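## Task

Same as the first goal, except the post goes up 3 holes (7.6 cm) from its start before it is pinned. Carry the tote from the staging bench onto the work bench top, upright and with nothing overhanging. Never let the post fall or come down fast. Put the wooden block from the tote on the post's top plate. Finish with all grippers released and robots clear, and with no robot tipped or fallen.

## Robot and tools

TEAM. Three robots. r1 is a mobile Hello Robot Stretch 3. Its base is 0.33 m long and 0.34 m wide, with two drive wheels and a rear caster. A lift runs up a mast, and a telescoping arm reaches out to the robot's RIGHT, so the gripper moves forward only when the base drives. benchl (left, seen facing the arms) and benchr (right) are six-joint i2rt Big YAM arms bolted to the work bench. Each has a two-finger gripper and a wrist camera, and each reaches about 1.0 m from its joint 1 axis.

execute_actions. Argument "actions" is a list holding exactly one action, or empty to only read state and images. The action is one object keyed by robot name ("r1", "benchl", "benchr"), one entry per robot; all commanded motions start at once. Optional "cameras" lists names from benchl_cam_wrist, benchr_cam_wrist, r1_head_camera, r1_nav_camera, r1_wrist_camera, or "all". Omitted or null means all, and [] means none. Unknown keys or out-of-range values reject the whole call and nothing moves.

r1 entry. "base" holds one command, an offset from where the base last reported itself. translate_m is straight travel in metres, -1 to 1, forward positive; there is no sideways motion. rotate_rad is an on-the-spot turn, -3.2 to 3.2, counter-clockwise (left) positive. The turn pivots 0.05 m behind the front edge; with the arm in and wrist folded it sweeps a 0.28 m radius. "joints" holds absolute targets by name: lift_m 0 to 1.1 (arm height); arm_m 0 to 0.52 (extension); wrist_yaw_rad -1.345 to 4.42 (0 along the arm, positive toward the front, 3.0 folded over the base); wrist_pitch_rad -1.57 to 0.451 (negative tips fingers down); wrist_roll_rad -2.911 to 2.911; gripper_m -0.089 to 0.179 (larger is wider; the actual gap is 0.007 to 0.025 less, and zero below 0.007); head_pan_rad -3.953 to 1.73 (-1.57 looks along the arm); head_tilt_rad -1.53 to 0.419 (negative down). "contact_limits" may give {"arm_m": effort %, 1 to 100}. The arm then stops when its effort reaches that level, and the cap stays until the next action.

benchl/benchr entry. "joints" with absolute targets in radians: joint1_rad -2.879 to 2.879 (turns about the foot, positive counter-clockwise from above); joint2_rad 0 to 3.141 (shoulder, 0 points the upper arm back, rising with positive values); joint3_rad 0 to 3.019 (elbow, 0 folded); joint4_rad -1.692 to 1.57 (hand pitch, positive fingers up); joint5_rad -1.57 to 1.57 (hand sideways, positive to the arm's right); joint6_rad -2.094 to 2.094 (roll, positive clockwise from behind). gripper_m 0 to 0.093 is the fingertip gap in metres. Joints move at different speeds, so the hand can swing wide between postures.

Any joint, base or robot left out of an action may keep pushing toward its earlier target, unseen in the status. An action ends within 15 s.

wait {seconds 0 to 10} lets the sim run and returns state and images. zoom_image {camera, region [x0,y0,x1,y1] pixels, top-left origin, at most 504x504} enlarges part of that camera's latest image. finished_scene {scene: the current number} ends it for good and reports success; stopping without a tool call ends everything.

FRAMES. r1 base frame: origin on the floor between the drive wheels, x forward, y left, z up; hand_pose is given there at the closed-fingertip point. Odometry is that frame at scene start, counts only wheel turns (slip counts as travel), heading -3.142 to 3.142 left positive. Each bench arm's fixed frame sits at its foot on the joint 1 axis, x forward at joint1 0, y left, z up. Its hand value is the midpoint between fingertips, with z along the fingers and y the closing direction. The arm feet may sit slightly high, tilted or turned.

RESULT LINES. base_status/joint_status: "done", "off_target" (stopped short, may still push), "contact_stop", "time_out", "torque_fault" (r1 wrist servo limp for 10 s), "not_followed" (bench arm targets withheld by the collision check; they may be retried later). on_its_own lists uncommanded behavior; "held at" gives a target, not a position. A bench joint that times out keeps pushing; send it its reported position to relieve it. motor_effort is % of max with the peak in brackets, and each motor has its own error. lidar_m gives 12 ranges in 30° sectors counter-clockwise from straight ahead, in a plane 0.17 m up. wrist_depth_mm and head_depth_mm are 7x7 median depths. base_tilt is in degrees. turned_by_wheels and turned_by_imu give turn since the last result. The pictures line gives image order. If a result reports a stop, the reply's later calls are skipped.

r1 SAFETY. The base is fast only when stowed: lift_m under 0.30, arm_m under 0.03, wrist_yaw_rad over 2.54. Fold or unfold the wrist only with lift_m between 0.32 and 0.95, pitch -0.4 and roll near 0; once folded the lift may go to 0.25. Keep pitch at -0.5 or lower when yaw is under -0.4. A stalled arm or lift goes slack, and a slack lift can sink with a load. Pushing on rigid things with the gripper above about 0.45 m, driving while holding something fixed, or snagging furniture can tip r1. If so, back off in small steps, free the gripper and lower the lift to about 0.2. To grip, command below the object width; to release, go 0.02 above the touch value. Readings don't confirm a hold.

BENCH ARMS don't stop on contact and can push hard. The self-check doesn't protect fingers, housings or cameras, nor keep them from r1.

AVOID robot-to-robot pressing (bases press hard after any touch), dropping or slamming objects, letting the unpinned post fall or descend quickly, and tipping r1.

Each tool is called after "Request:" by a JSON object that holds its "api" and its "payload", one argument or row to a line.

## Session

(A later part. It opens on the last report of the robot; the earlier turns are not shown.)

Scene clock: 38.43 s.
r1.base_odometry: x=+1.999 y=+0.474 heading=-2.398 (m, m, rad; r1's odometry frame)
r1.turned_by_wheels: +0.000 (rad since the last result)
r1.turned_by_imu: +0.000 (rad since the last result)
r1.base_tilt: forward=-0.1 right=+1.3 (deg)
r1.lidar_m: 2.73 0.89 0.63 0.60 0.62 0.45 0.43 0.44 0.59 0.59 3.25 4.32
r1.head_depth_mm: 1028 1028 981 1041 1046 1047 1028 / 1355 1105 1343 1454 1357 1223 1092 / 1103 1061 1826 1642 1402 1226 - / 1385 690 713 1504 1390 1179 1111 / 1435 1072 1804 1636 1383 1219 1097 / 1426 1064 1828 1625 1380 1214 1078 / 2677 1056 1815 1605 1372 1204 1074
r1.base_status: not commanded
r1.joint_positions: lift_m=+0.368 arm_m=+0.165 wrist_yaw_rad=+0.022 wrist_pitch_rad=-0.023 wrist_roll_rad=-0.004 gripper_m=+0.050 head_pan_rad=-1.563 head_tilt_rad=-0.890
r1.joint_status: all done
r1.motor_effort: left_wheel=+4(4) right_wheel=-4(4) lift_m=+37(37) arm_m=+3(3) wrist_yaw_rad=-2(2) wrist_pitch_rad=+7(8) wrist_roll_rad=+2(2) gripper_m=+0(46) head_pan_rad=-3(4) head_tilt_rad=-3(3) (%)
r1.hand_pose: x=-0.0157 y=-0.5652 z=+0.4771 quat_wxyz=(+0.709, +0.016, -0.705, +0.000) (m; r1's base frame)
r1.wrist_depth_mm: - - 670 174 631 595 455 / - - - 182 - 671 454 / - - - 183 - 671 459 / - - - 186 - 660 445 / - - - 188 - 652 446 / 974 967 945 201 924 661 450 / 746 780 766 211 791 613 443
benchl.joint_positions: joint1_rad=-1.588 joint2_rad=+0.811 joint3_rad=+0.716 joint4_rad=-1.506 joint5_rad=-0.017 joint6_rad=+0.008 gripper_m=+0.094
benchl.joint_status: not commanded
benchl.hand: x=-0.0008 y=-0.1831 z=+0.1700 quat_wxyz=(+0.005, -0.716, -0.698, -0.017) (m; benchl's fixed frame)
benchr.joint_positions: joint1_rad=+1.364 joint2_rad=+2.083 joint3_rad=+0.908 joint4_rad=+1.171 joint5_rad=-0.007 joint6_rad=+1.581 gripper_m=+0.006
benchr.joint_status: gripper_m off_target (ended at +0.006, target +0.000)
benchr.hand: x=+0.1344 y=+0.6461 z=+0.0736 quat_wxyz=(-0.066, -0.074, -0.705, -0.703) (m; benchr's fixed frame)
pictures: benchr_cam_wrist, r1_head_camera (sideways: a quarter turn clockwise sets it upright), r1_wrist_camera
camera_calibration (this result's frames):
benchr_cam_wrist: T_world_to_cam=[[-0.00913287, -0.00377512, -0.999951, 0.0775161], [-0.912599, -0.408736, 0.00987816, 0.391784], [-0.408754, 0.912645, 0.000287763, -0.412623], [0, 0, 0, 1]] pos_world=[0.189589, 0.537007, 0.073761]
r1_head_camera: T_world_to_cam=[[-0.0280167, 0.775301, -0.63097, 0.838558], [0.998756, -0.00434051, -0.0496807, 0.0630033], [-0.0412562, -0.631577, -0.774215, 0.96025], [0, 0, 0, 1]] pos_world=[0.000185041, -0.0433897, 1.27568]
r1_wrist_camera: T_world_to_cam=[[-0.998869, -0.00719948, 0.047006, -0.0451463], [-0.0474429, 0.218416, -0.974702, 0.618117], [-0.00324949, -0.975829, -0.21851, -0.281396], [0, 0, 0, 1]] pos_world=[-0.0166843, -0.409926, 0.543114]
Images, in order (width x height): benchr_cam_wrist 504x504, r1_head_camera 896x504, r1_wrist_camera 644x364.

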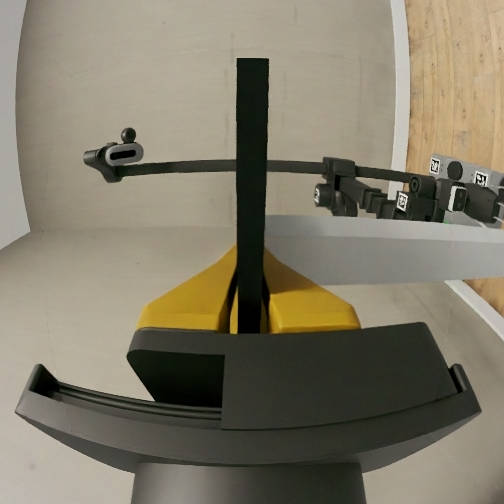

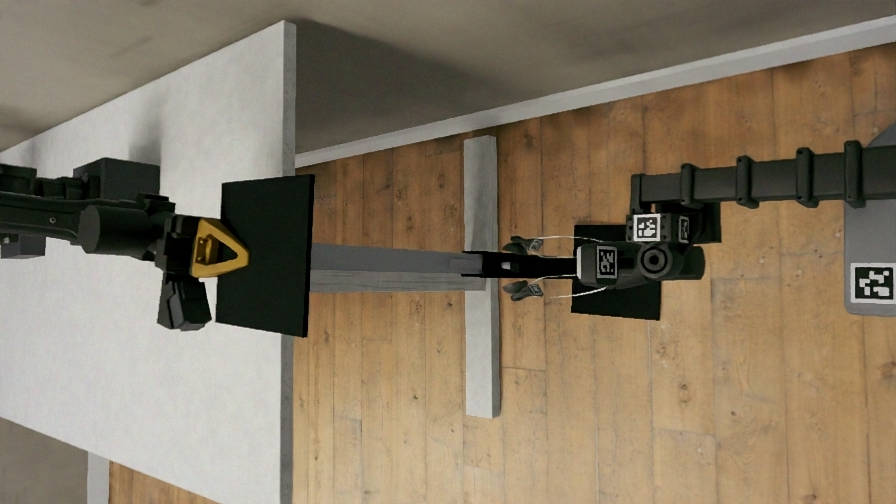

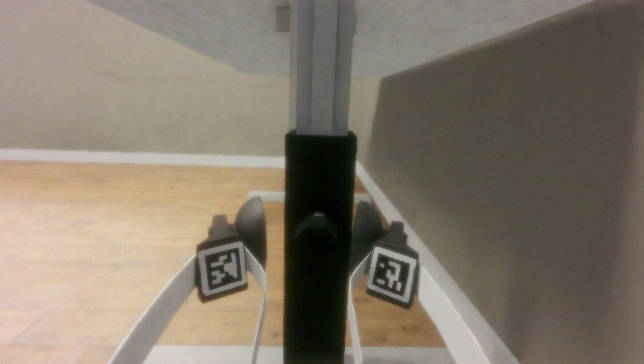

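Request:
{"api": "execute_actions", "payload": {
  "actions": [
    {"r1":{"joints":{"arm_m":0.17,"gripper_m":-0.07}},"benchr":{"joints":{"joint2_rad":2.04,"joint4_rad":1.16}}}
  ],
  "cameras": ["r1_wrist_camera"]
}}

Request:
{"api": "execute_actions", "payload": {
  "actions": [
    {"r1":{"joints":{"arm_m":0.15}}}
  ],
  "cameras": ["r1_wrist_camera","r1_head_camera"]
}}

Request:
{"api": "execute_actions", "payload": {
  "actions": [
    {"benchr":{"joints":{"joint2_rad":1.94,"joint4_rad":1.11}}}
  ],
  "cameras": ["r1_head_camera"]
}}

Scene clock: 40.87 s.
r1.base_odometry: x=+1.999 y=+0.474 heading=-2.398 (m, m, rad; r1's odometry frame)
r1.turned_by_wheels: +0.000 (rad since the last result)
r1.turned_by_imu: +0.000 (rad since the last result)
r1.base_tilt: forward=+0.0 right=+1.3 (deg)
r1.lidar_m: 2.75 0.89 0.63 0.60 0.62 0.45 0.43 0.44 0.59 0.59 3.25 4.31
r1.head_depth_mm: 1027 1030 980 1040 1043 1053 1027 / 1351 1107 1333 1440 1352 1228 1099 / 1103 1056 1825 1640 1405 1230 - / 1383 688 712 1480 1406 1200 1111 / 1441 1075 1806 1620 1394 1220 1096 / 1427 1064 1821 1611 1377 1215 1076 / 2643 1060 1823 1607 1372 1210 1072
r1.base_status: not commanded
r1.joint_positions: lift_m=+0.368 arm_m=+0.170 wrist_yaw_rad=+0.006 wrist_pitch_rad=-0.023 wrist_roll_rad=-0.004 gripper_m=-0.068 head_pan_rad=-1.563 head_tilt_rad=-0.890
r1.joint_status: all done
r1.motor_effort: left_wheel=+2(3) right_wheel=-2(4) lift_m=+37(37) arm_m=+3(4) wrist_yaw_rad=+10(10) wrist_pitch_rad=+7(7) wrist_roll_rad=+2(2) gripper_m=-34(99) head_pan_rad=-4(4) head_tilt_rad=-3(3) (%)
r1.hand_pose: x=-0.0198 y=-0.5702 z=+0.4771 quat_wxyz=(+0.709, +0.011, -0.705, -0.006) (m; r1's base frame)
r1.wrist_depth_mm: - 806 683 169 634 572 449 / - - - 176 - 650 444 / - - - 176 - 635 443 / - - - 181 - 639 431 / - - - 150 - 643 431 / 938 966 955 196 919 635 435 / 756 761 767 205 798 628 434
benchl.joint_positions: joint1_rad=-1.588 joint2_rad=+0.811 joint3_rad=+0.716 joint4_rad=-1.506 joint5_rad=-0.017 joint6_rad=+0.008 gripper_m=+0.094
benchl.joint_status: not commanded
benchl.hand: x=-0.0008 y=-0.1831 z=+0.1700 quat_wxyz=(+0.005, -0.716, -0.698, -0.017) (m; benchl's fixed frame)
benchr.joint_positions: joint1_rad=+1.364 joint2_rad=+2.077 joint3_rad=+0.908 joint4_rad=+1.157 joint5_rad=-0.007 joint6_rad=+1.583 gripper_m=+0.006
benchr.joint_status: all done
benchr.hand: x=+0.1345 y=+0.6464 z=+0.0742 quat_wxyz=(-0.066, -0.075, -0.707, -0.700) (m; benchr's fixed frame)
pictures: r1_wrist_camera
camera_calibration (this result's frames):
r1_wrist_camera: T_world_to_cam=[[-0.998855, 0.0088732, 0.0470059, -0.0401259], [-0.0439224, 0.219151, -0.974702, 0.619504], [-0.0189501, -0.975651, -0.21851, -0.286501], [0, 0, 0, 1]] pos_world=[-0.018299, -0.414934, 0.543114]
Images, in order (width x height): r1_wrist_camera 644x364.

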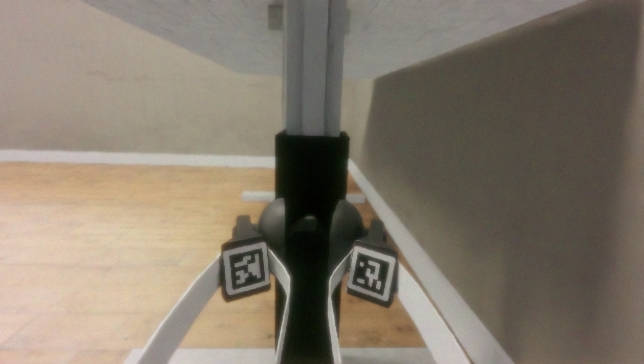

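Scene clock: 42.17 s.
r1.base_odometry: x=+1.999 y=+0.474 heading=-2.398 (m, m, rad; r1's odometry frame)
r1.turned_by_wheels: +0.000 (rad since the last result)
r1.turned_by_imu: +0.000 (rad since the last result)
r1.base_tilt: forward=-0.1 right=+1.3 (deg)
r1.lidar_m: 2.74 0.89 0.63 0.60 0.62 0.45 0.43 0.44 0.59 0.59 3.25 4.31
r1.head_depth_mm: 1021 1028 981 1040 1042 1042 1024 / 1350 1111 1332 1434 1355 1217 1101 / 1098 1059 1820 1643 1402 1232 - / 1376 694 713 1514 1382 1185 1118 / 1436 1074 1795 1627 1383 1214 1097 / 1417 1059 1828 1614 1376 1210 1075 / 2636 1057 1816 1598 1379 1200 1071
r1.base_status: not commanded
r1.joint_positions: lift_m=+0.368 arm_m=+0.151 wrist_yaw_rad=+0.014 wrist_pitch_rad=-0.017 wrist_roll_rad=-0.004 gripper_m=-0.062 head_pan_rad=-1.563 head_tilt_rad=-0.890
r1.joint_status: all done
r1.on_its_own: gripper_m is held at -0.063, not at your -0.070, by its stall guard, which is still easing
r1.motor_effort: left_wheel=+2(6) right_wheel=-1(5) lift_m=+37(37) arm_m=-8(17) wrist_yaw_rad=+4(10) wrist_pitch_rad=+5(7) wrist_roll_rad=+2(2) gripper_m=-30(35) head_pan_rad=-4(4) head_tilt_rad=-3(3) (%)
r1.hand_pose: x=-0.0178 y=-0.5515 z=+0.4787 quat_wxyz=(+0.709, +0.011, -0.705, -0.001) (m; r1's base frame)
r1.wrist_depth_mm: - 777 660 187 608 583 445 / - - - 194 - 668 447 / - - - 196 - 666 447 / - - - 200 - 649 448 / - - - 166 - 639 443 / - - 957 216 905 652 443 / 751 771 772 226 788 641 444
benchl.joint_positions: joint1_rad=-1.588 joint2_rad=+0.811 joint3_rad=+0.716 joint4_rad=-1.506 joint5_rad=-0.017 joint6_rad=+0.008 gripper_m=+0.094
benchl.joint_status: not commanded
benchl.hand: x=-0.0008 y=-0.1831 z=+0.1700 quat_wxyz=(+0.005, -0.716, -0.698, -0.017) (m; benchl's fixed frame)
benchr.joint_positions: joint1_rad=+1.364 joint2_rad=+2.077 joint3_rad=+0.908 joint4_rad=+1.145 joint5_rad=-0.007 joint6_rad=+1.584 gripper_m=+0.006
benchr.joint_status: not commanded
benchr.hand: x=+0.1345 y=+0.6463 z=+0.0713 quat_wxyz=(-0.065, -0.076, -0.711, -0.696) (m; benchr's fixed frame)
pictures: r1_head_camera (sideways: a quarter turn clockwise sets it upright), r1_wrist_camera
camera_calibration (this result's frames):
r1_head_camera: T_world_to_cam=[[-0.0280171, 0.775351, -0.630909, 0.838479], [0.998756, -0.00433661, -0.0496816, 0.0630045], [-0.0412567, -0.631516, -0.774264, 0.960315], [0, 0, 0, 1]] pos_world=[0.000185026, -0.0433876, 1.27567]
r1_wrist_camera: T_world_to_cam=[[-0.998903, 0.00114073, 0.0468225, -0.0424896], [-0.04551, 0.212589, -0.976081, 0.614107], [-0.0110674, -0.977141, -0.212304, -0.271571], [0, 0, 0, 1]] pos_world=[-0.0175006, -0.395867, 0.543752]
Images, in order (width x height): r1_head_camera 896x504, r1_wrist_camera 644x364.

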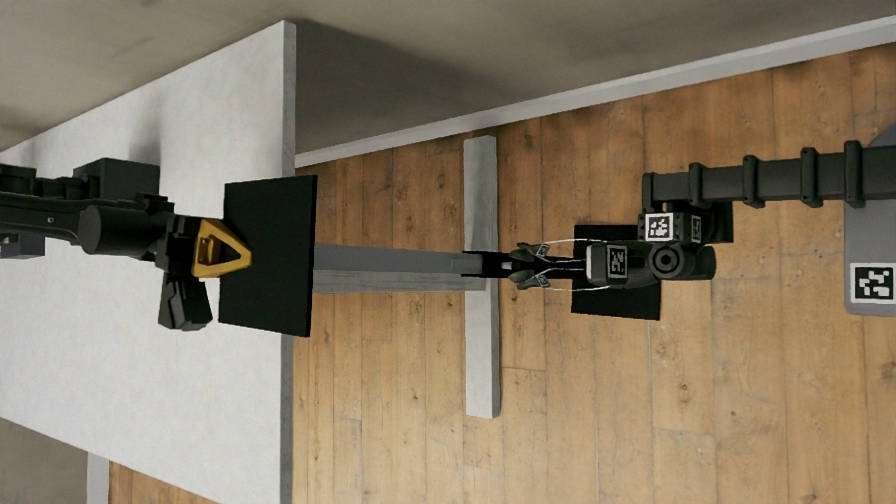

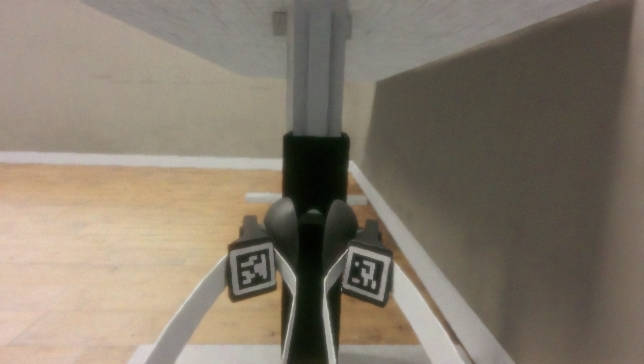

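Scene clock: 42.80 s.
r1.base_odometry: x=+1.999 y=+0.474 heading=-2.398 (m, m, rad; r1's odometry frame)
r1.turned_by_wheels: +0.000 (rad since the last result)
r1.turned_by_imu: +0.000 (rad since the last result)
r1.base_tilt: forward=+0.0 right=+1.3 (deg)
r1.lidar_m: 2.74 0.89 0.63 0.60 0.62 0.45 0.43 0.44 0.59 0.58 3.25 4.32
r1.head_depth_mm: 1026 1031 977 1041 1047 1047 1023 / 1353 1111 1336 1450 1356 1218 1091 / 1101 1061 1827 1640 1409 1231 - / 1326 682 716 1515 1387 1184 1108 / 1452 1075 1776 1630 1392 1220 1097 / 1420 1071 1832 1615 1380 1209 1078 / 2645 1050 1816 1606 1381 1209 1074
r1.base_status: not commanded
r1.joint_positions: lift_m=+0.368 arm_m=+0.151 wrist_yaw_rad=+0.014 wrist_pitch_rad=-0.016 wrist_roll_rad=-0.004 gripper_m=-0.059 head_pan_rad=-1.563 head_tilt_rad=-0.890
r1.joint_status: not commanded
r1.on_its_own: gripper_m is held at -0.060, not at your -0.070, by its stall guard, which is still easing
r1.motor_effort: left_wheel=+2(2) right_wheel=+0(1) lift_m=+37(37) arm_m=-6(7) wrist_yaw_rad=+4(5) wrist_pitch_rad=+5(5) wrist_roll_rad=+2(2) gripper_m=-28(30) head_pan_rad=-4(4) head_tilt_rad=-3(4) (%)
r1.hand_pose: x=-0.0178 y=-0.5514 z=+0.4788 quat_wxyz=(+0.709, +0.011, -0.705, -0.001) (m; r1's base frame)
r1.wrist_depth_mm: - 786 653 188 613 580 452 / - - - 194 - 661 447 / - - - 197 - 663 448 / - - - 201 - 647 447 / - - - 170 - 653 441 / 975 981 938 214 933 653 436 / 757 746 781 226 791 645 448
benchl.joint_positions: joint1_rad=-1.588 joint2_rad=+0.811 joint3_rad=+0.716 joint4_rad=-1.506 joint5_rad=-0.017 joint6_rad=+0.008 gripper_m=+0.094
benchl.joint_status: not commanded
benchl.hand: x=-0.0008 y=-0.1831 z=+0.1700 quat_wxyz=(+0.005, -0.716, -0.698, -0.017) (m; benchl's fixed frame)
benchr.joint_positions: joint1_rad=+1.364 joint2_rad=+2.043 joint3_rad=+0.908 joint4_rad=+1.087 joint5_rad=-0.008 joint6_rad=+1.585 gripper_m=+0.006
benchr.joint_status: all done
benchr.hand: x=+0.1347 y=+0.6477 z=+0.0784 quat_wxyz=(-0.063, -0.077, -0.720, -0.687) (m; benchr's fixed frame)
pictures: r1_head_camera (sideways: a quarter turn clockwise sets it upright)
camera_calibration (this result's frames):
r1_head_camera: T_world_to_cam=[[-0.0280171, 0.775351, -0.630909, 0.838479], [0.998756, -0.0043366, -0.0496816, 0.0630045], [-0.0412567, -0.631516, -0.774264, 0.960315], [0, 0, 0, 1]] pos_world=[0.000185026, -0.0433876, 1.27567]
Images, in order (width x height): r1_head_camera 896x504.

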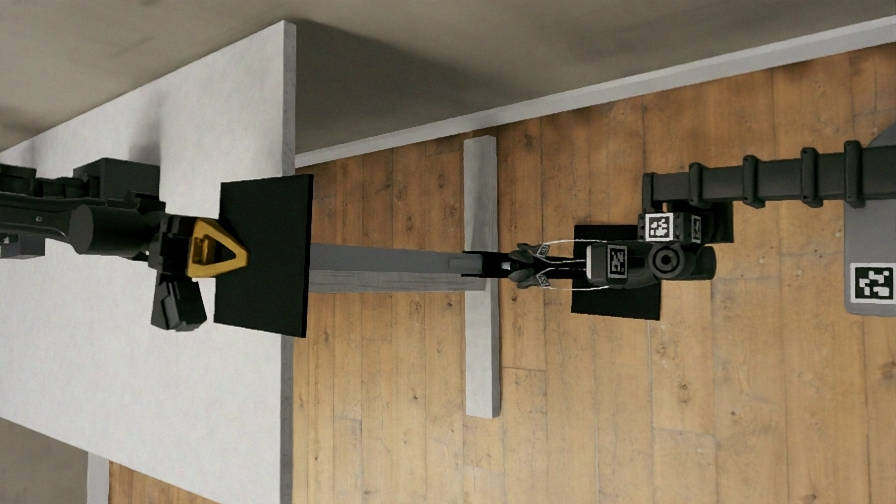

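Request:
{"api": "execute_actions", "payload": {
  "actions": [
    {"r1":{"joints":{"gripper_m":-0.072}},"benchr":{"joints":{"joint2_rad":1.88,"joint3_rad":0.96,"joint4_rad":1.07}}}
  ],
  "cameras": []
}}

Request:
{"api": "execute_actions", "payload": {
  "actions": [
    {"r1":{"joints":{"gripper_m":-0.075}},"benchr":{"joints":{"joint2_rad":1.82,"joint4_rad":1.0}}}
  ],
  "cameras": ["r1_head_camera"]
}}

Scene clock: 45.73 s.
r1.base_odometry: x=+1.999 y=+0.474 heading=-2.398 (m, m, rad; r1's odometry frame)
r1.turned_by_wheels: +0.000 (rad since the last result)
r1.turned_by_imu: +0.000 (rad since the last result)
r1.base_tilt: forward=-0.1 right=+1.3 (deg)
r1.lidar_m: 2.73 0.89 0.63 0.60 0.62 0.45 0.43 0.44 0.59 0.59 3.24 4.31
r1.head_depth_mm: 1025 1028 982 1043 1048 1044 1023 / 1353 1105 1336 1447 1356 1222 1099 / 1104 1060 1829 1650 1405 1231 - / 1320 683 712 1508 1383 1179 1115 / 1440 1077 1797 1622 1382 1216 1097 / 1413 1062 1822 1609 1383 1214 1074 / 2656 1057 1809 1591 1375 1212 1064
r1.base_status: not commanded
r1.joint_positions: lift_m=+0.368 arm_m=+0.151 wrist_yaw_rad=+0.014 wrist_pitch_rad=-0.016 wrist_roll_rad=-0.004 gripper_m=-0.065 head_pan_rad=-1.563 head_tilt_rad=-0.890
r1.joint_status: gripper_m off_target (ended at -0.065, target -0.072)
r1.on_its_own: gripper_m is held at -0.065, not at your -0.072, by its stall guard, which is still easing
r1.motor_effort: left_wheel=+2(2) right_wheel=-1(1) lift_m=+37(37) arm_m=-6(6) wrist_yaw_rad=+4(4) wrist_pitch_rad=+5(5) wrist_roll_rad=+2(2) gripper_m=-11(98) head_pan_rad=-4(3) head_tilt_rad=-4(3) (%)
r1.hand_pose: x=-0.0178 y=-0.5514 z=+0.4788 quat_wxyz=(+0.709, +0.011, -0.705, -0.001) (m; r1's base frame)
r1.wrist_depth_mm: - 774 656 187 600 580 453 / - - - 194 - 657 448 / - - - 196 - 653 448 / - - - 200 - 649 449 / - - - 170 - 659 447 / - - 959 216 918 648 443 / 768 756 782 226 792 635 440
benchl.joint_positions: joint1_rad=-1.588 joint2_rad=+0.811 joint3_rad=+0.716 joint4_rad=-1.506 joint5_rad=-0.017 joint6_rad=+0.008 gripper_m=+0.094
benchl.joint_status: not commanded
benchl.hand: x=-0.0008 y=-0.1831 z=+0.1700 quat_wxyz=(+0.005, -0.716, -0.698, -0.017) (m; benchl's fixed frame)
benchr.joint_positions: joint1_rad=+1.364 joint2_rad=+2.029 joint3_rad=+0.908 joint4_rad=+1.052 joint5_rad=-0.008 joint6_rad=+1.578 gripper_m=+0.007
benchr.joint_status: joint2_rad time_out (moved -0.015 of -0.163); the others done
benchr.on_its_own: joint2_rad reads +2.029 and still pushes toward +1.880 since a time_out
benchr.hand: x=+0.1347 y=+0.6479 z=+0.0791 quat_wxyz=(-0.065, -0.075, -0.727, -0.679) (m; benchr's fixed frame)
pictures: none
No camera images: the call's "cameras" was empty. Leave "cameras" out to get every camera's image.

not run: a stop came earlier in this reply.

Request:
{"api": "execute_actions", "payload": {
  "actions": [
    {"r1":{"joints":{"gripper_m":0.045,"arm_m":0.177,"wrist_yaw_rad":0.005}},"benchr":{"joints":{"joint2_rad":2.045,"joint3_rad":0.93,"joint4_rad":1.15}}}
  ],
  "cameras": []
}}

Request:
{"api": "execute_actions", "payload": {
  "actions": [
    {"r1":{"joints":{"gripper_m":-0.06}}}
  ],
  "cameras": ["r1_wrist_camera"]
}}

Request:
{"api": "execute_actions", "payload": {
  "actions": [
    {"r1":{"joints":{"gripper_m":-0.075,"arm_m":0.152}}}
  ],
  "cameras": ["r1_head_camera"]
}}

Request:
{"api": "execute_actions", "payload": {
  "actions": [
    {"benchr":{"joints":{"joint2_rad":1.92,"joint4_rad":1.09}}}
  ],
  "cameras": []
}}

Scene clock: 48.23 s.
r1.base_odometry: x=+1.999 y=+0.474 heading=-2.398 (m, m, rad; r1's odometry frame)
r1.turned_by_wheels: +0.000 (rad since the last result)
r1.turned_by_imu: -0.007 (rad since the last result)
r1.base_tilt: forward=-0.1 right=+1.3 (deg)
r1.lidar_m: 2.82 0.90 0.63 0.60 0.61 0.45 0.43 0.44 0.58 0.59 3.25 4.32
r1.head_depth_mm: 1003 1009 971 1028 1032 1037 1027 / 1361 1108 1306 1421 1352 1220 1094 / 1114 1094 1803 1643 1410 1224 - / 1271 688 715 1523 1395 1203 1114 / 1444 1077 1224 1588 1382 1217 1096 / 1435 1066 1842 1602 1388 1205 1076 / 2615 1058 1822 1607 1380 1205 1076
r1.base_status: not commanded
r1.joint_positions: lift_m=+0.369 arm_m=+0.175 wrist_yaw_rad=+0.012 wrist_pitch_rad=-0.029 wrist_roll_rad=-0.004 gripper_m=+0.045 head_pan_rad=-1.563 head_tilt_rad=-0.890
r1.joint_status: all done
r1.on_its_own: arm_m is at rest, and its effort (+20) is outside its rest range (-14 to +14)
r1.motor_effort: left_wheel=+0(4) right_wheel=+0(3) lift_m=+35(38) arm_m=+20(21) wrist_yaw_rad=-6(5) wrist_pitch_rad=+9(9) wrist_roll_rad=+2(2) gripper_m=+8(83) head_pan_rad=-3(3) head_tilt_rad=-3(3) (%)
r1.hand_pose: x=-0.0185 y=-0.5752 z=+0.4759 quat_wxyz=(+0.709, +0.015, -0.705, -0.006) (m; r1's base frame)
r1.wrist_depth_mm: - - 711 164 637 576 441 / - - - 171 - 658 438 / - - - 175 - 636 436 / - - - 176 - 638 441 / - - - 149 - 635 435 / 955 964 930 190 920 638 435 / 756 764 771 201 792 618 436
benchl.joint_positions: joint1_rad=-1.588 joint2_rad=+0.811 joint3_rad=+0.716 joint4_rad=-1.506 joint5_rad=-0.017 joint6_rad=+0.008 gripper_m=+0.094
benchl.joint_status: not commanded
benchl.hand: x=-0.0008 y=-0.1831 z=+0.1700 quat_wxyz=(+0.005, -0.716, -0.698, -0.017) (m; benchl's fixed frame)
benchr.joint_positions: joint1_rad=+1.364 joint2_rad=+2.059 joint3_rad=+0.907 joint4_rad=+1.116 joint5_rad=-0.008 joint6_rad=+1.586 gripper_m=+0.006
benchr.joint_status: all done
benchr.hand: x=+0.1345 y=+0.6467 z=+0.0748 quat_wxyz=(-0.063, -0.077, -0.716, -0.691) (m; benchr's fixed frame)
pictures: none
No camera images: the call's "cameras" was empty. Leave "cameras" out to get every camera's image.

Scene clock: 49.87 s.
r1.base_odometry: x=+1.999 y=+0.474 heading=-2.398 (m, m, rad; r1's odometry frame)
r1.turned_by_wheels: +0.000 (rad since the last result)
r1.turned_by_imu: +0.005 (rad since the last result)
r1.base_tilt: forward=-0.1 right=+1.1 (deg)
r1.lidar_m: 2.77 0.89 0.63 0.60 0.62 0.45 0.43 0.44 0.59 0.59 3.25 4.31
r1.head_depth_mm: 1014 1021 974 1036 1043 1046 1024 / 1360 1115 1327 1442 1363 1219 1095 / 1110 1067 1824 1647 1408 1223 - / 1277 691 718 1520 1432 1203 1116 / 1454 1083 1797 1621 1396 1225 1101 / 1434 1075 1846 1624 1387 1218 1075 / 2664 1065 1836 1614 1386 1209 1073
r1.base_status: not commanded
r1.joint_positions: lift_m=+0.369 arm_m=+0.175 wrist_yaw_rad=-0.001 wrist_pitch_rad=-0.033 wrist_roll_rad=-0.004 gripper_m=-0.059 head_pan_rad=-1.563 head_tilt_rad=-0.890
r1.joint_status: all done
r1.on_its_own: arm_m is at rest, and its effort (+20) is outside its rest range (-14 to +14)
r1.motor_effort: left_wheel=-3(3) right_wheel=+1(0) lift_m=+35(34) arm_m=+20(20) wrist_yaw_rad=+4(6) wrist_pitch_rad=+11(11) wrist_roll_rad=+2(2) gripper_m=-31(99) head_pan_rad=-3(4) head_tilt_rad=-3(3) (%)
r1.hand_pose: x=-0.0217 y=-0.5751 z=+0.4747 quat_wxyz=(+0.709, +0.012, -0.705, -0.012) (m; r1's base frame)
r1.wrist_depth_mm: - - 711 165 649 578 439 / - - - 173 - 641 444 / - - - 177 - 631 440 / - - - 179 - 640 433 / - - - 150 - 620 439 / 963 953 905 193 922 626 436 / 744 752 767 204 784 627 433
benchl.joint_positions: joint1_rad=-1.588 joint2_rad=+0.811 joint3_rad=+0.716 joint4_rad=-1.506 joint5_rad=-0.017 joint6_rad=+0.008 gripper_m=+0.094
benchl.joint_status: not commanded
benchl.hand: x=-0.0008 y=-0.1831 z=+0.1700 quat_wxyz=(+0.005, -0.716, -0.698, -0.017) (m; benchl's fixed frame)
benchr.joint_positions: joint1_rad=+1.364 joint2_rad=+2.059 joint3_rad=+0.907 joint4_rad=+1.116 joint5_rad=-0.008 joint6_rad=+1.586 gripper_m=+0.006
benchr.joint_status: not commanded
benchr.hand: x=+0.1345 y=+0.6467 z=+0.0748 quat_wxyz=(-0.063, -0.077, -0.716, -0.691) (m; benchr's fixed frame)
pictures: r1_wrist_camera
camera_calibration (this result's frames):
r1_wrist_camera: T_world_to_cam=[[-0.998767, 0.0157955, 0.0470682, -0.0379052], [-0.0422061, 0.229113, -0.972484, 0.622878], [-0.0261449, -0.973272, -0.228164, -0.286019], [0, 0, 0, 1]] pos_world=[-0.0190471, -0.420485, 0.542264]
Images, in order (width x height): r1_wrist_camera 644x364.

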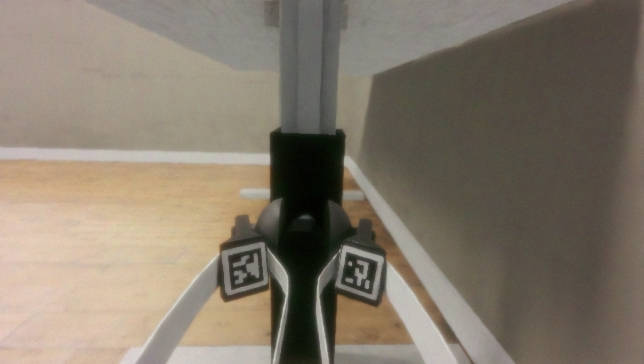

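Scene clock: 51.40 s.
r1.base_odometry: x=+1.999 y=+0.474 heading=-2.398 (m, m, rad; r1's odometry frame)
r1.turned_by_wheels: +0.000 (rad since the last result)
r1.turned_by_imu: +0.000 (rad since the last result)
r1.base_tilt: forward=-0.1 right=+1.3 (deg)
r1.lidar_m: 2.76 0.89 0.63 0.60 0.62 0.45 0.43 0.44 0.59 0.59 3.24 4.30
r1.head_depth_mm: 1024 1024 978 1037 1040 1046 1027 / 1352 1107 1334 1449 1363 1223 1096 / 1105 1061 1820 1628 1408 1223 - / 1317 687 713 1517 1383 1181 1116 / 1441 1075 1798 1621 1387 1220 1098 / 1418 1060 1823 1610 1386 1215 1077 / 2629 1052 1823 1603 1368 1203 1072
r1.base_status: not commanded
r1.joint_positions: lift_m=+0.369 arm_m=+0.153 wrist_yaw_rad=+0.011 wrist_pitch_rad=-0.022 wrist_roll_rad=-0.004 gripper_m=-0.070 head_pan_rad=-1.563 head_tilt_rad=-0.890
r1.joint_status: gripper_m off_target (ended at -0.070, target -0.075); the others done
r1.motor_effort: left_wheel=+3(8) right_wheel=-5(10) lift_m=+35(34) arm_m=-10(20) wrist_yaw_rad=-6(6) wrist_pitch_rad=+7(11) wrist_roll_rad=+2(2) gripper_m=-33(95) head_pan_rad=-4(4) head_tilt_rad=-3(3) (%)
r1.hand_pose: x=-0.0185 y=-0.5536 z=+0.4775 quat_wxyz=(+0.709, +0.012, -0.705, -0.004) (m; r1's base frame)
r1.wrist_depth_mm: - 802 668 185 618 587 454 / - - - 191 - 667 441 / - - - 194 - 646 438 / - - - 197 - 641 440 / - - - 163 - 642 437 / 968 982 921 213 914 643 439 / 747 757 778 224 794 642 435
benchl.joint_positions: joint1_rad=-1.588 joint2_rad=+0.811 joint3_rad=+0.716 joint4_rad=-1.506 joint5_rad=-0.017 joint6_rad=+0.008 gripper_m=+0.094
benchl.joint_status: not commanded
benchl.hand: x=-0.0008 y=-0.1831 z=+0.1700 quat_wxyz=(+0.005, -0.716, -0.698, -0.017) (m; benchl's fixed frame)
benchr.joint_positions: joint1_rad=+1.364 joint2_rad=+2.059 joint3_rad=+0.907 joint4_rad=+1.116 joint5_rad=-0.008 joint6_rad=+1.586 gripper_m=+0.006
benchr.joint_status: not commanded
benchr.hand: x=+0.1345 y=+0.6467 z=+0.0748 quat_wxyz=(-0.063, -0.077, -0.716, -0.691) (m; benchr's fixed frame)
pictures: r1_head_camera (sideways: a quarter turn clockwise sets it upright)
camera_calibration (this result's frames):
r1_head_camera: T_world_to_cam=[[-0.0279459, 0.775406, -0.630844, 0.838393], [0.998755, -0.00442458, -0.0496826, 0.0630058], [-0.0413154, -0.631447, -0.774317, 0.960384], [0, 0, 0, 1]] pos_world=[0.000181006, -0.0433849, 1.27567]
Images, in order (width x height): r1_head_camera 896x504.

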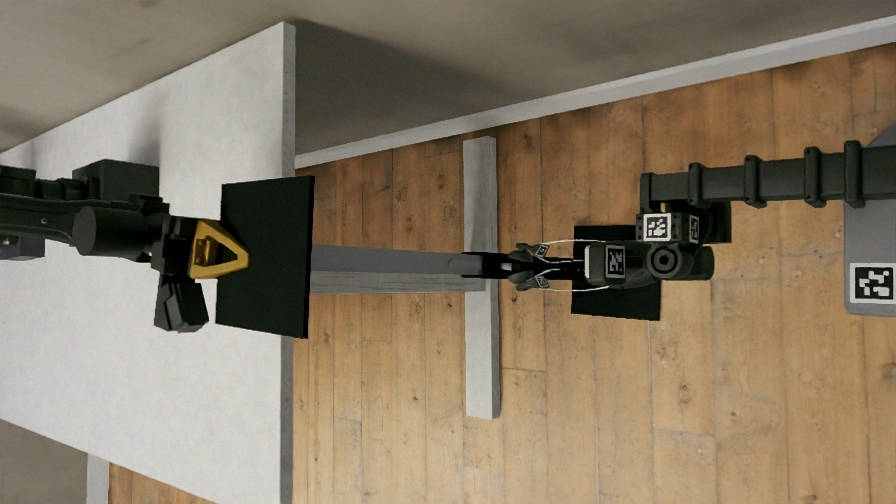

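Scene clock: 52.10 s.
r1.base_odometry: x=+1.999 y=+0.474 heading=-2.398 (m, m, rad; r1's odometry frame)
r1.turned_by_wheels: +0.000 (rad since the last result)
r1.turned_by_imu: +0.000 (rad since the last result)
r1.base_tilt: forward=+0.0 right=+1.3 (deg)
r1.lidar_m: 2.76 0.89 0.63 0.60 0.62 0.45 0.43 0.44 0.59 0.59 3.26 4.30
r1.head_depth_mm: 1016 1024 978 1039 1040 1045 1023 / 1354 1109 1328 1438 1357 1221 1093 / 1104 1059 1814 1648 1402 1239 - / 1317 683 712 1519 1380 1182 1110 / 1433 1070 1803 1622 1379 1223 1097 / 1416 1063 1821 1608 1384 1212 1078 / 2643 1056 1815 1604 1375 1204 1075
r1.base_status: not commanded
r1.joint_positions: lift_m=+0.369 arm_m=+0.153 wrist_yaw_rad=+0.011 wrist_pitch_rad=-0.022 wrist_roll_rad=-0.004 gripper_m=-0.067 head_pan_rad=-1.563 head_tilt_rad=-0.890
r1.joint_status: not commanded
r1.on_its_own: gripper_m is held at -0.068, not at your -0.075, by its stall guard, which is still easing
r1.motor_effort: left_wheel=+3(3) right_wheel=-4(5) lift_m=+34(34) arm_m=-7(10) wrist_yaw_rad=-6(5) wrist_pitch_rad=+7(7) wrist_roll_rad=+2(2) gripper_m=-32(34) head_pan_rad=-4(3) head_tilt_rad=-3(3) (%)
r1.hand_pose: x=-0.0185 y=-0.5534 z=+0.4776 quat_wxyz=(+0.709, +0.012, -0.705, -0.004) (m; r1's base frame)
r1.wrist_depth_mm: - 826 666 185 612 574 448 / - - - 193 - 671 441 / - - - 196 - 652 445 / - - - 198 - 656 439 / - - - 174 - 651 442 / 952 969 933 215 909 637 438 / 766 769 782 223 815 629 438
benchl.joint_positions: joint1_rad=-1.588 joint2_rad=+0.811 joint3_rad=+0.716 joint4_rad=-1.506 joint5_rad=-0.017 joint6_rad=+0.008 gripper_m=+0.094
benchl.joint_status: not commanded
benchl.hand: x=-0.0008 y=-0.1831 z=+0.1700 quat_wxyz=(+0.005, -0.716, -0.698, -0.017) (m; benchl's fixed frame)
benchr.joint_positions: joint1_rad=+1.364 joint2_rad=+2.038 joint3_rad=+0.907 joint4_rad=+1.076 joint5_rad=-0.008 joint6_rad=+1.582 gripper_m=+0.006
benchr.joint_status: all done
benchr.hand: x=+0.1346 y=+0.6474 z=+0.0784 quat_wxyz=(-0.064, -0.076, -0.722, -0.684) (m; benchr's fixed frame)
pictures: none
No camera images: the call's "cameras" was empty. Leave "cameras" out to get every camera's image.

Request:
{"api": "execute_actions", "payload": {
  "actions": [
    {"r1":{"joints":{"gripper_m":0.06}},"benchr":{"joints":{"joint2_rad":2.03,"joint4_rad":1.13}}}
  ],
  "cameras": []
}}

Request:
{"api": "execute_actions", "payload": {
  "actions": [
    {"r1":{"joints":{"arm_m":0.167}}}
  ],
  "cameras": []
}}

Request:
{"api": "execute_actions", "payload": {
  "actions": [
    {"r1":{"joints":{"gripper_m":-0.06}}}
  ],
  "cameras": []
}}

Request:
{"api": "execute_actions", "payload": {
  "actions": [
    {"r1":{"joints":{"arm_m":0.157,"gripper_m":-0.07}}}
  ],
  "cameras": []
}}

Request:
{"api": "execute_actions", "payload": {
  "actions": [
    {"r1":{"joints":{"arm_m":0.147,"gripper_m":-0.085}}}
  ],
  "cameras": ["r1_head_camera"]
}}

Request:
{"api": "execute_actions", "payload": {
  "actions": [
    {"benchr":{"joints":{"joint2_rad":1.91,"joint4_rad":1.09}}}
  ],
  "cameras": []
}}

Request:
{"api": "zoom_image", "payload": {
  "camera": "r1_head_camera",
  "region": [440,220,600,310]
}}

Scene clock: 55.27 s.
r1.base_odometry: x=+1.999 y=+0.474 heading=-2.398 (m, m, rad; r1's odometry frame)
r1.turned_by_wheels: +0.000 (rad since the last result)
r1.turned_by_imu: +0.000 (rad since the last result)
r1.base_tilt: forward=-0.1 right=+1.3 (deg)
r1.lidar_m: 2.77 0.89 0.63 0.60 0.61 0.45 0.43 0.44 0.59 0.59 3.24 4.30
r1.head_depth_mm: 1019 1023 976 1033 1039 1049 1027 / 1359 1106 1324 1439 1355 1218 1093 / 1103 1059 1804 1645 1411 1229 - / 1323 685 713 1520 1382 1181 1114 / 1440 1077 1785 1615 1382 1220 1094 / 1417 1065 1828 1610 1383 1211 1084 / 2661 1055 1816 1593 1377 1206 1072
r1.base_status: not commanded
r1.joint_positions: lift_m=+0.369 arm_m=+0.152 wrist_yaw_rad=+0.009 wrist_pitch_rad=-0.022 wrist_roll_rad=-0.004 gripper_m=+0.060 head_pan_rad=-1.563 head_tilt_rad=-0.890
r1.joint_status: all done
r1.motor_effort: left_wheel=+2(3) right_wheel=-2(4) lift_m=+34(34) arm_m=-4(7) wrist_yaw_rad=-3(6) wrist_pitch_rad=+7(7) wrist_roll_rad=+2(2) gripper_m=+0(80) head_pan_rad=-4(4) head_tilt_rad=-3(3) (%)
r1.hand_pose: x=-0.0192 y=-0.5530 z=+0.4777 quat_wxyz=(+0.709, +0.011, -0.705, -0.005) (m; r1's base frame)
r1.wrist_depth_mm: - 804 686 186 616 574 450 / - - - 193 - 637 444 / - - - 196 - 638 442 / - - - 199 - 655 440 / - - - 203 968 635 435 / 971 980 971 216 919 633 434 / 762 754 786 226 780 599 434
benchl.joint_positions: joint1_rad=-1.588 joint2_rad=+0.811 joint3_rad=+0.716 joint4_rad=-1.506 joint5_rad=-0.017 joint6_rad=+0.008 gripper_m=+0.094
benchl.joint_status: not commanded
benchl.hand: x=-0.0008 y=-0.1831 z=+0.1700 quat_wxyz=(+0.005, -0.716, -0.698, -0.017) (m; benchl's fixed frame)
benchr.joint_positions: joint1_rad=+1.364 joint2_rad=+2.049 joint3_rad=+0.907 joint4_rad=+1.097 joint5_rad=-0.008 joint6_rad=+1.586 gripper_m=+0.006
benchr.joint_status: all done
benchr.hand: x=+0.1345 y=+0.6471 z=+0.0770 quat_wxyz=(-0.063, -0.077, -0.719, -0.688) (m; benchr's fixed frame)
pictures: none
No camera images: the call's "cameras" was empty. Leave "cameras" out to get every camera's image.

Scene clock: 56.20 s.
r1.base_odometry: x=+1.999 y=+0.474 heading=-2.398 (m, m, rad; r1's odometry frame)
r1.turned_by_wheels: +0.000 (rad since the last result)
r1.turned_by_imu: +0.000 (rad since the last result)
r1.base_tilt: forward=-0.1 right=+1.2 (deg)
r1.lidar_m: 2.76 0.89 0.63 0.60 0.62 0.45 0.43 0.44 0.59 0.59 3.26 4.31
r1.head_depth_mm: 1020 1021 976 1037 1040 1041 1030 / 1353 1111 1324 1443 1352 1219 1094 / 1108 1059 1819 1654 1396 1224 - / 1325 683 714 1527 1416 1205 1112 / 1440 1072 1803 1626 1388 1213 1097 / 1416 1063 1822 1610 1384 1210 1079 / 2692 1055 1815 1604 1387 1212 1072
r1.base_status: not commanded
r1.joint_positions: lift_m=+0.369 arm_m=+0.167 wrist_yaw_rad=+0.008 wrist_pitch_rad=-0.022 wrist_roll_rad=-0.004 gripper_m=+0.060 head_pan_rad=-1.563 head_tilt_rad=-0.890
r1.joint_status: all done
r1.motor_effort: left_wheel=+2(2) right_wheel=-2(2) lift_m=+34(34) arm_m=+3(6) wrist_yaw_rad=-3(3) wrist_pitch_rad=+7(7) wrist_roll_rad=+2(2) gripper_m=-1(1) head_pan_rad=-4(4) head_tilt_rad=-3(3) (%)
r1.hand_pose: x=-0.0193 y=-0.5673 z=+0.4777 quat_wxyz=(+0.709, +0.011, -0.705, -0.005) (m; r1's base frame)
r1.wrist_depth_mm: - 798 670 172 617 582 448 / - - - 179 - 647 448 / - - - 181 - 646 444 / - - - 184 - 652 438 / - - - 187 972 641 440 / 962 956 952 199 914 637 441 / 748 756 770 208 794 584 435
benchl.joint_positions: joint1_rad=-1.588 joint2_rad=+0.811 joint3_rad=+0.716 joint4_rad=-1.506 joint5_rad=-0.017 joint6_rad=+0.008 gripper_m=+0.094
benchl.joint_status: not commanded
benchl.hand: x=-0.0008 y=-0.1831 z=+0.1700 quat_wxyz=(+0.005, -0.716, -0.698, -0.017) (m; benchl's fixed frame)
benchr.joint_positions: joint1_rad=+1.364 joint2_rad=+2.049 joint3_rad=+0.907 joint4_rad=+1.097 joint5_rad=-0.008 joint6_rad=+1.586 gripper_m=+0.006
benchr.joint_status: not commanded
benchr.hand: x=+0.1345 y=+0.6471 z=+0.0770 quat_wxyz=(-0.063, -0.077, -0.719, -0.688) (m; benchr's fixed frame)
pictures: none
No camera images: the call's "cameras" was empty. Leave "cameras" out to get every camera's image.

Scene clock: 57.87 s.
r1.base_odometry: x=+1.999 y=+0.474 heading=-2.398 (m, m, rad; r1's odometry frame)
r1.turned_by_wheels: +0.000 (rad since the last result)
r1.turned_by_imu: +0.000 (rad since the last result)
r1.base_tilt: forward=+0.0 right=+1.3 (deg)
r1.lidar_m: 2.75 0.89 0.63 0.60 0.61 0.45 0.43 0.44 0.59 0.59 3.24 4.30
r1.head_depth_mm: 1023 1024 977 1035 1041 1048 1025 / 1351 1102 1332 1441 1358 1221 1096 / 1104 1058 1821 1639 1408 1229 - / 1320 685 714 1515 1425 1198 1116 / 1433 1071 1801 1619 1386 1222 1102 / 1418 1061 1827 1617 1382 1210 1076 / 2615 1058 1813 1600 1374 1201 1072
r1.base_status: not commanded
r1.joint_positions: lift_m=+0.369 arm_m=+0.167 wrist_yaw_rad=+0.010 wrist_pitch_rad=-0.021 wrist_roll_rad=-0.004 gripper_m=-0.059 head_pan_rad=-1.563 head_tilt_rad=-0.890
r1.joint_status: all done
r1.motor_effort: left_wheel=+2(2) right_wheel=-4(4) lift_m=+34(34) arm_m=-2(3) wrist_yaw_rad=-5(5) wrist_pitch_rad=+7(7) wrist_roll_rad=+2(2) gripper_m=-30(99) head_pan_rad=-3(4) head_tilt_rad=-3(3) (%)
r1.hand_pose: x=-0.0188 y=-0.5679 z=+0.4778 quat_wxyz=(+0.709, +0.011, -0.705, -0.004) (m; r1's base frame)
r1.wrist_depth_mm: - 814 672 172 613 576 446 / - - - 178 - 658 438 / - - - 178 - 656 443 / - - - 183 - 652 440 / - - - 154 - 629 436 / 947 968 940 198 925 646 440 / 757 777 769 208 790 637 438
benchl.joint_positions: joint1_rad=-1.588 joint2_rad=+0.811 joint3_rad=+0.716 joint4_rad=-1.506 joint5_rad=-0.017 joint6_rad=+0.008 gripper_m=+0.094
benchl.joint_status: not commanded
benchl.hand: x=-0.0008 y=-0.1831 z=+0.1700 quat_wxyz=(+0.005, -0.716, -0.698, -0.017) (m; benchl's fixed frame)
benchr.joint_positions: joint1_rad=+1.364 joint2_rad=+2.049 joint3_rad=+0.907 joint4_rad=+1.097 joint5_rad=-0.008 joint6_rad=+1.586 gripper_m=+0.006
benchr.joint_status: not commanded
benchr.hand: x=+0.1345 y=+0.6471 z=+0.0770 quat_wxyz=(-0.063, -0.077, -0.719, -0.688) (m; benchr's fixed frame)
pictures: none
No camera images: the call's "cameras" was empty. Leave "cameras" out to get every camera's image.

Scene clock: 58.97 s.
r1.base_odometry: x=+1.999 y=+0.474 heading=-2.398 (m, m, rad; r1's odometry frame)
r1.turned_by_wheels: +0.000 (rad since the last result)
r1.turned_by_imu: +0.000 (rad since the last result)
r1.base_tilt: forward=-0.1 right=+1.3 (deg)
r1.lidar_m: 2.76 0.89 0.63 0.60 0.62 0.45 0.43 0.44 0.59 0.58 3.26 4.30
r1.head_depth_mm: 1017 1032 976 1035 1047 1045 1025 / 1355 1103 1336 1441 1355 1225 1091 / 1106 1059 1805 1657 1404 1228 - / 1323 682 715 1522 1385 1181 1112 / 1433 1073 1794 1613 1385 1215 1101 / 1413 1062 1832 1606 1382 1208 1077 / 2652 1053 1822 1595 1375 1200 1069
r1.base_status: not commanded
r1.joint_positions: lift_m=+0.369 arm_m=+0.158 wrist_yaw_rad=+0.011 wrist_pitch_rad=-0.018 wrist_roll_rad=-0.004 gripper_m=-0.065 head_pan_rad=-1.563 head_tilt_rad=-0.890
r1.joint_status: gripper_m off_target (ended at -0.065, target -0.070); the others done
r1.motor_effort: left_wheel=+4(5) right_wheel=-6(8) lift_m=+34(34) arm_m=-12(15) wrist_yaw_rad=-6(5) wrist_pitch_rad=+6(6) wrist_roll_rad=+2(2) gripper_m=-33(79) head_pan_rad=-3(3) head_tilt_rad=-3(3) (%)
r1.hand_pose: x=-0.0185 y=-0.5590 z=+0.4786 quat_wxyz=(+0.709, +0.011, -0.705, -0.002) (m; r1's base frame)
r1.wrist_depth_mm: - 774 656 180 608 577 453 / - - - 186 - 646 451 / - - - 190 - 643 443 / - - - 191 - 656 439 / - - - 157 - 653 441 / 952 - 947 207 921 642 441 / 748 770 783 216 797 635 438
benchl.joint_positions: joint1_rad=-1.588 joint2_rad=+0.811 joint3_rad=+0.716 joint4_rad=-1.506 joint5_rad=-0.017 joint6_rad=+0.008 gripper_m=+0.094
benchl.joint_status: not commanded
benchl.hand: x=-0.0008 y=-0.1831 z=+0.1700 quat_wxyz=(+0.005, -0.716, -0.698, -0.017) (m; benchl's fixed frame)
benchr.joint_positions: joint1_rad=+1.364 joint2_rad=+2.049 joint3_rad=+0.907 joint4_rad=+1.097 joint5_rad=-0.008 joint6_rad=+1.586 gripper_m=+0.006
benchr.joint_status: not commanded
benchr.hand: x=+0.1345 y=+0.6471 z=+0.0770 quat_wxyz=(-0.063, -0.077, -0.719, -0.688) (m; benchr's fixed frame)
pictures: none
No camera images: the call's "cameras" was empty. Leave "cameras" out to get every camera's image.

Scene clock: 59.80 s.
r1.base_odometry: x=+1.999 y=+0.474 heading=-2.398 (m, m, rad; r1's odometry frame)
r1.turned_by_wheels: +0.000 (rad since the last result)
r1.turned_by_imu: +0.000 (rad since the last result)
r1.base_tilt: forward=-0.1 right=+1.3 (deg)
r1.lidar_m: 2.76 0.89 0.63 0.60 0.62 0.45 0.43 0.44 0.59 0.59 3.25 4.31
r1.head_depth_mm: 1022 1022 976 1037 1043 1047 1024 / 1353 1108 1330 1443 1358 1222 1096 / 1102 1060 1818 1655 1405 1243 - / 1318 684 715 1522 1382 1186 1113 / 1434 1075 1805 1619 1395 1217 1095 / 1421 1063 1822 1618 1385 1208 1076 / 2672 1056 1809 1606 1379 1206 1075
r1.base_status: not commanded
r1.joint_positions: lift_m=+0.369 arm_m=+0.147 wrist_yaw_rad=+0.011 wrist_pitch_rad=-0.015 wrist_roll_rad=-0.004 gripper_m=-0.083 head_pan_rad=-1.563 head_tilt_rad=-0.890
r1.joint_status: all done
r1.motor_effort: left_wheel=+2(4) right_wheel=-3(6) lift_m=+34(34) arm_m=-4(13) wrist_yaw_rad=-5(5) wrist_pitch_rad=+5(6) wrist_roll_rad=+1(2) gripper_m=-36(99) head_pan_rad=-4(4) head_tilt_rad=-3(3) (%)
r1.hand_pose: x=-0.0186 y=-0.5483 z=+0.4794 quat_wxyz=(+0.709, +0.009, -0.705, -0.002) (m; r1's base frame)
r1.wrist_depth_mm: - 763 649 192 590 572 447 / - - - 197 - 656 450 / - - - 200 - 663 447 / - - - 203 - 645 445 / - - - - - 647 439 / 970 996 953 219 978 637 434 / 784 774 774 231 795 627 435
benchl.joint_positions: joint1_rad=-1.588 joint2_rad=+0.811 joint3_rad=+0.716 joint4_rad=-1.506 joint5_rad=-0.017 joint6_rad=+0.008 gripper_m=+0.094
benchl.joint_status: not commanded
benchl.hand: x=-0.0008 y=-0.1831 z=+0.1700 quat_wxyz=(+0.005, -0.716, -0.698, -0.017) (m; benchl's fixed frame)
benchr.joint_positions: joint1_rad=+1.364 joint2_rad=+2.049 joint3_rad=+0.907 joint4_rad=+1.097 joint5_rad=-0.008 joint6_rad=+1.586 gripper_m=+0.006
benchr.joint_status: not commanded
benchr.hand: x=+0.1345 y=+0.6471 z=+0.0770 quat_wxyz=(-0.063, -0.077, -0.719, -0.688) (m; benchr's fixed frame)
pictures: r1_head_camera (sideways: a quarter turn clockwise sets it upright)
camera_calibration (this result's frames):
r1_head_camera: T_world_to_cam=[[-0.0279461, 0.775406, -0.630844, 0.838393], [0.998755, -0.00442434, -0.0496826, 0.0630058], [-0.0413153, -0.631447, -0.774317, 0.960384], [0, 0, 0, 1]] pos_world=[0.000181017, -0.0433849, 1.27567]
Images, in order (width x height): r1_head_camera 896x504.

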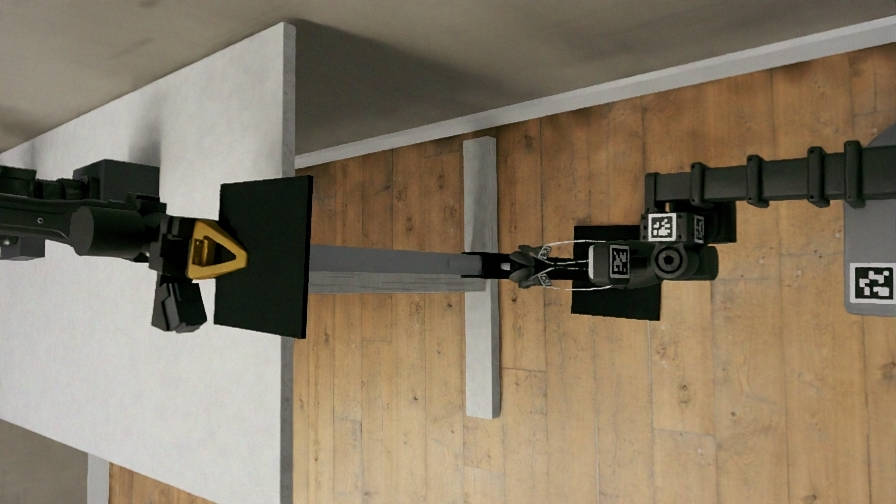

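Scene clock: 60.50 s.
r1.base_odometry: x=+1.999 y=+0.474 heading=-2.398 (m, m, rad; r1's odometry frame)
r1.turned_by_wheels: +0.000 (rad since the last result)
r1.turned_by_imu: +0.000 (rad since the last result)
r1.base_tilt: forward=-0.1 right=+1.3 (deg)
r1.lidar_m: 2.76 0.89 0.63 0.60 0.62 0.45 0.43 0.44 0.59 0.59 3.23 4.31
r1.head_depth_mm: 1021 1023 982 1036 1043 1047 1018 / 1354 1111 1331 1445 1354 1224 1095 / 1105 1063 1811 1645 1409 1243 - / 1325 683 712 1521 1389 1178 1111 / 1437 1076 1798 1620 1395 1217 1096 / 1417 1063 1838 1623 1380 1215 1079 / 2630 1051 1823 1609 1365 1206 1074
r1.base_status: not commanded
r1.joint_positions: lift_m=+0.369 arm_m=+0.147 wrist_yaw_rad=+0.011 wrist_pitch_rad=-0.015 wrist_roll_rad=-0.004 gripper_m=-0.080 head_pan_rad=-1.563 head_tilt_rad=-0.890
r1.joint_status: not commanded
r1.motor_effort: left_wheel=+3(3) right_wheel=-3(3) lift_m=+35(34) arm_m=-4(5) wrist_yaw_rad=-5(5) wrist_pitch_rad=+5(5) wrist_roll_rad=+2(1) gripper_m=-35(37) head_pan_rad=-3(4) head_tilt_rad=-3(3) (%)
r1.hand_pose: x=-0.0186 y=-0.5483 z=+0.4794 quat_wxyz=(+0.709, +0.009, -0.705, -0.002) (m; r1's base frame)
r1.wrist_depth_mm: - 768 644 190 608 573 445 / - - - 197 - 653 436 / - - - 201 - 656 447 / - - - 203 - 641 447 / - - - - - 643 437 / 1000 983 975 219 943 650 436 / 765 776 768 230 787 644 437
benchl.joint_positions: joint1_rad=-1.588 joint2_rad=+0.811 joint3_rad=+0.716 joint4_rad=-1.506 joint5_rad=-0.017 joint6_rad=+0.008 gripper_m=+0.094
benchl.joint_status: not commanded
benchl.hand: x=-0.0008 y=-0.1831 z=+0.1700 quat_wxyz=(+0.005, -0.716, -0.698, -0.017) (m; benchl's fixed frame)
benchr.joint_positions: joint1_rad=+1.364 joint2_rad=+2.037 joint3_rad=+0.907 joint4_rad=+1.073 joint5_rad=-0.008 joint6_rad=+1.581 gripper_m=+0.006
benchr.joint_status: all done
benchr.hand: x=+0.1346 y=+0.6474 z=+0.0785 quat_wxyz=(-0.064, -0.076, -0.723, -0.684) (m; benchr's fixed frame)
pictures: none
No camera images: the call's "cameras" was empty. Leave "cameras" out to get every camera's image.

Region (440, 220, 600, 310) of r1_head_camera's 896x504 image, scaled by 3.150, with more detail than that image has; it fills the top 284 rows of this view, and the rest is white.

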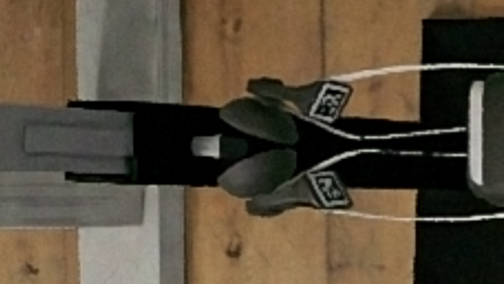

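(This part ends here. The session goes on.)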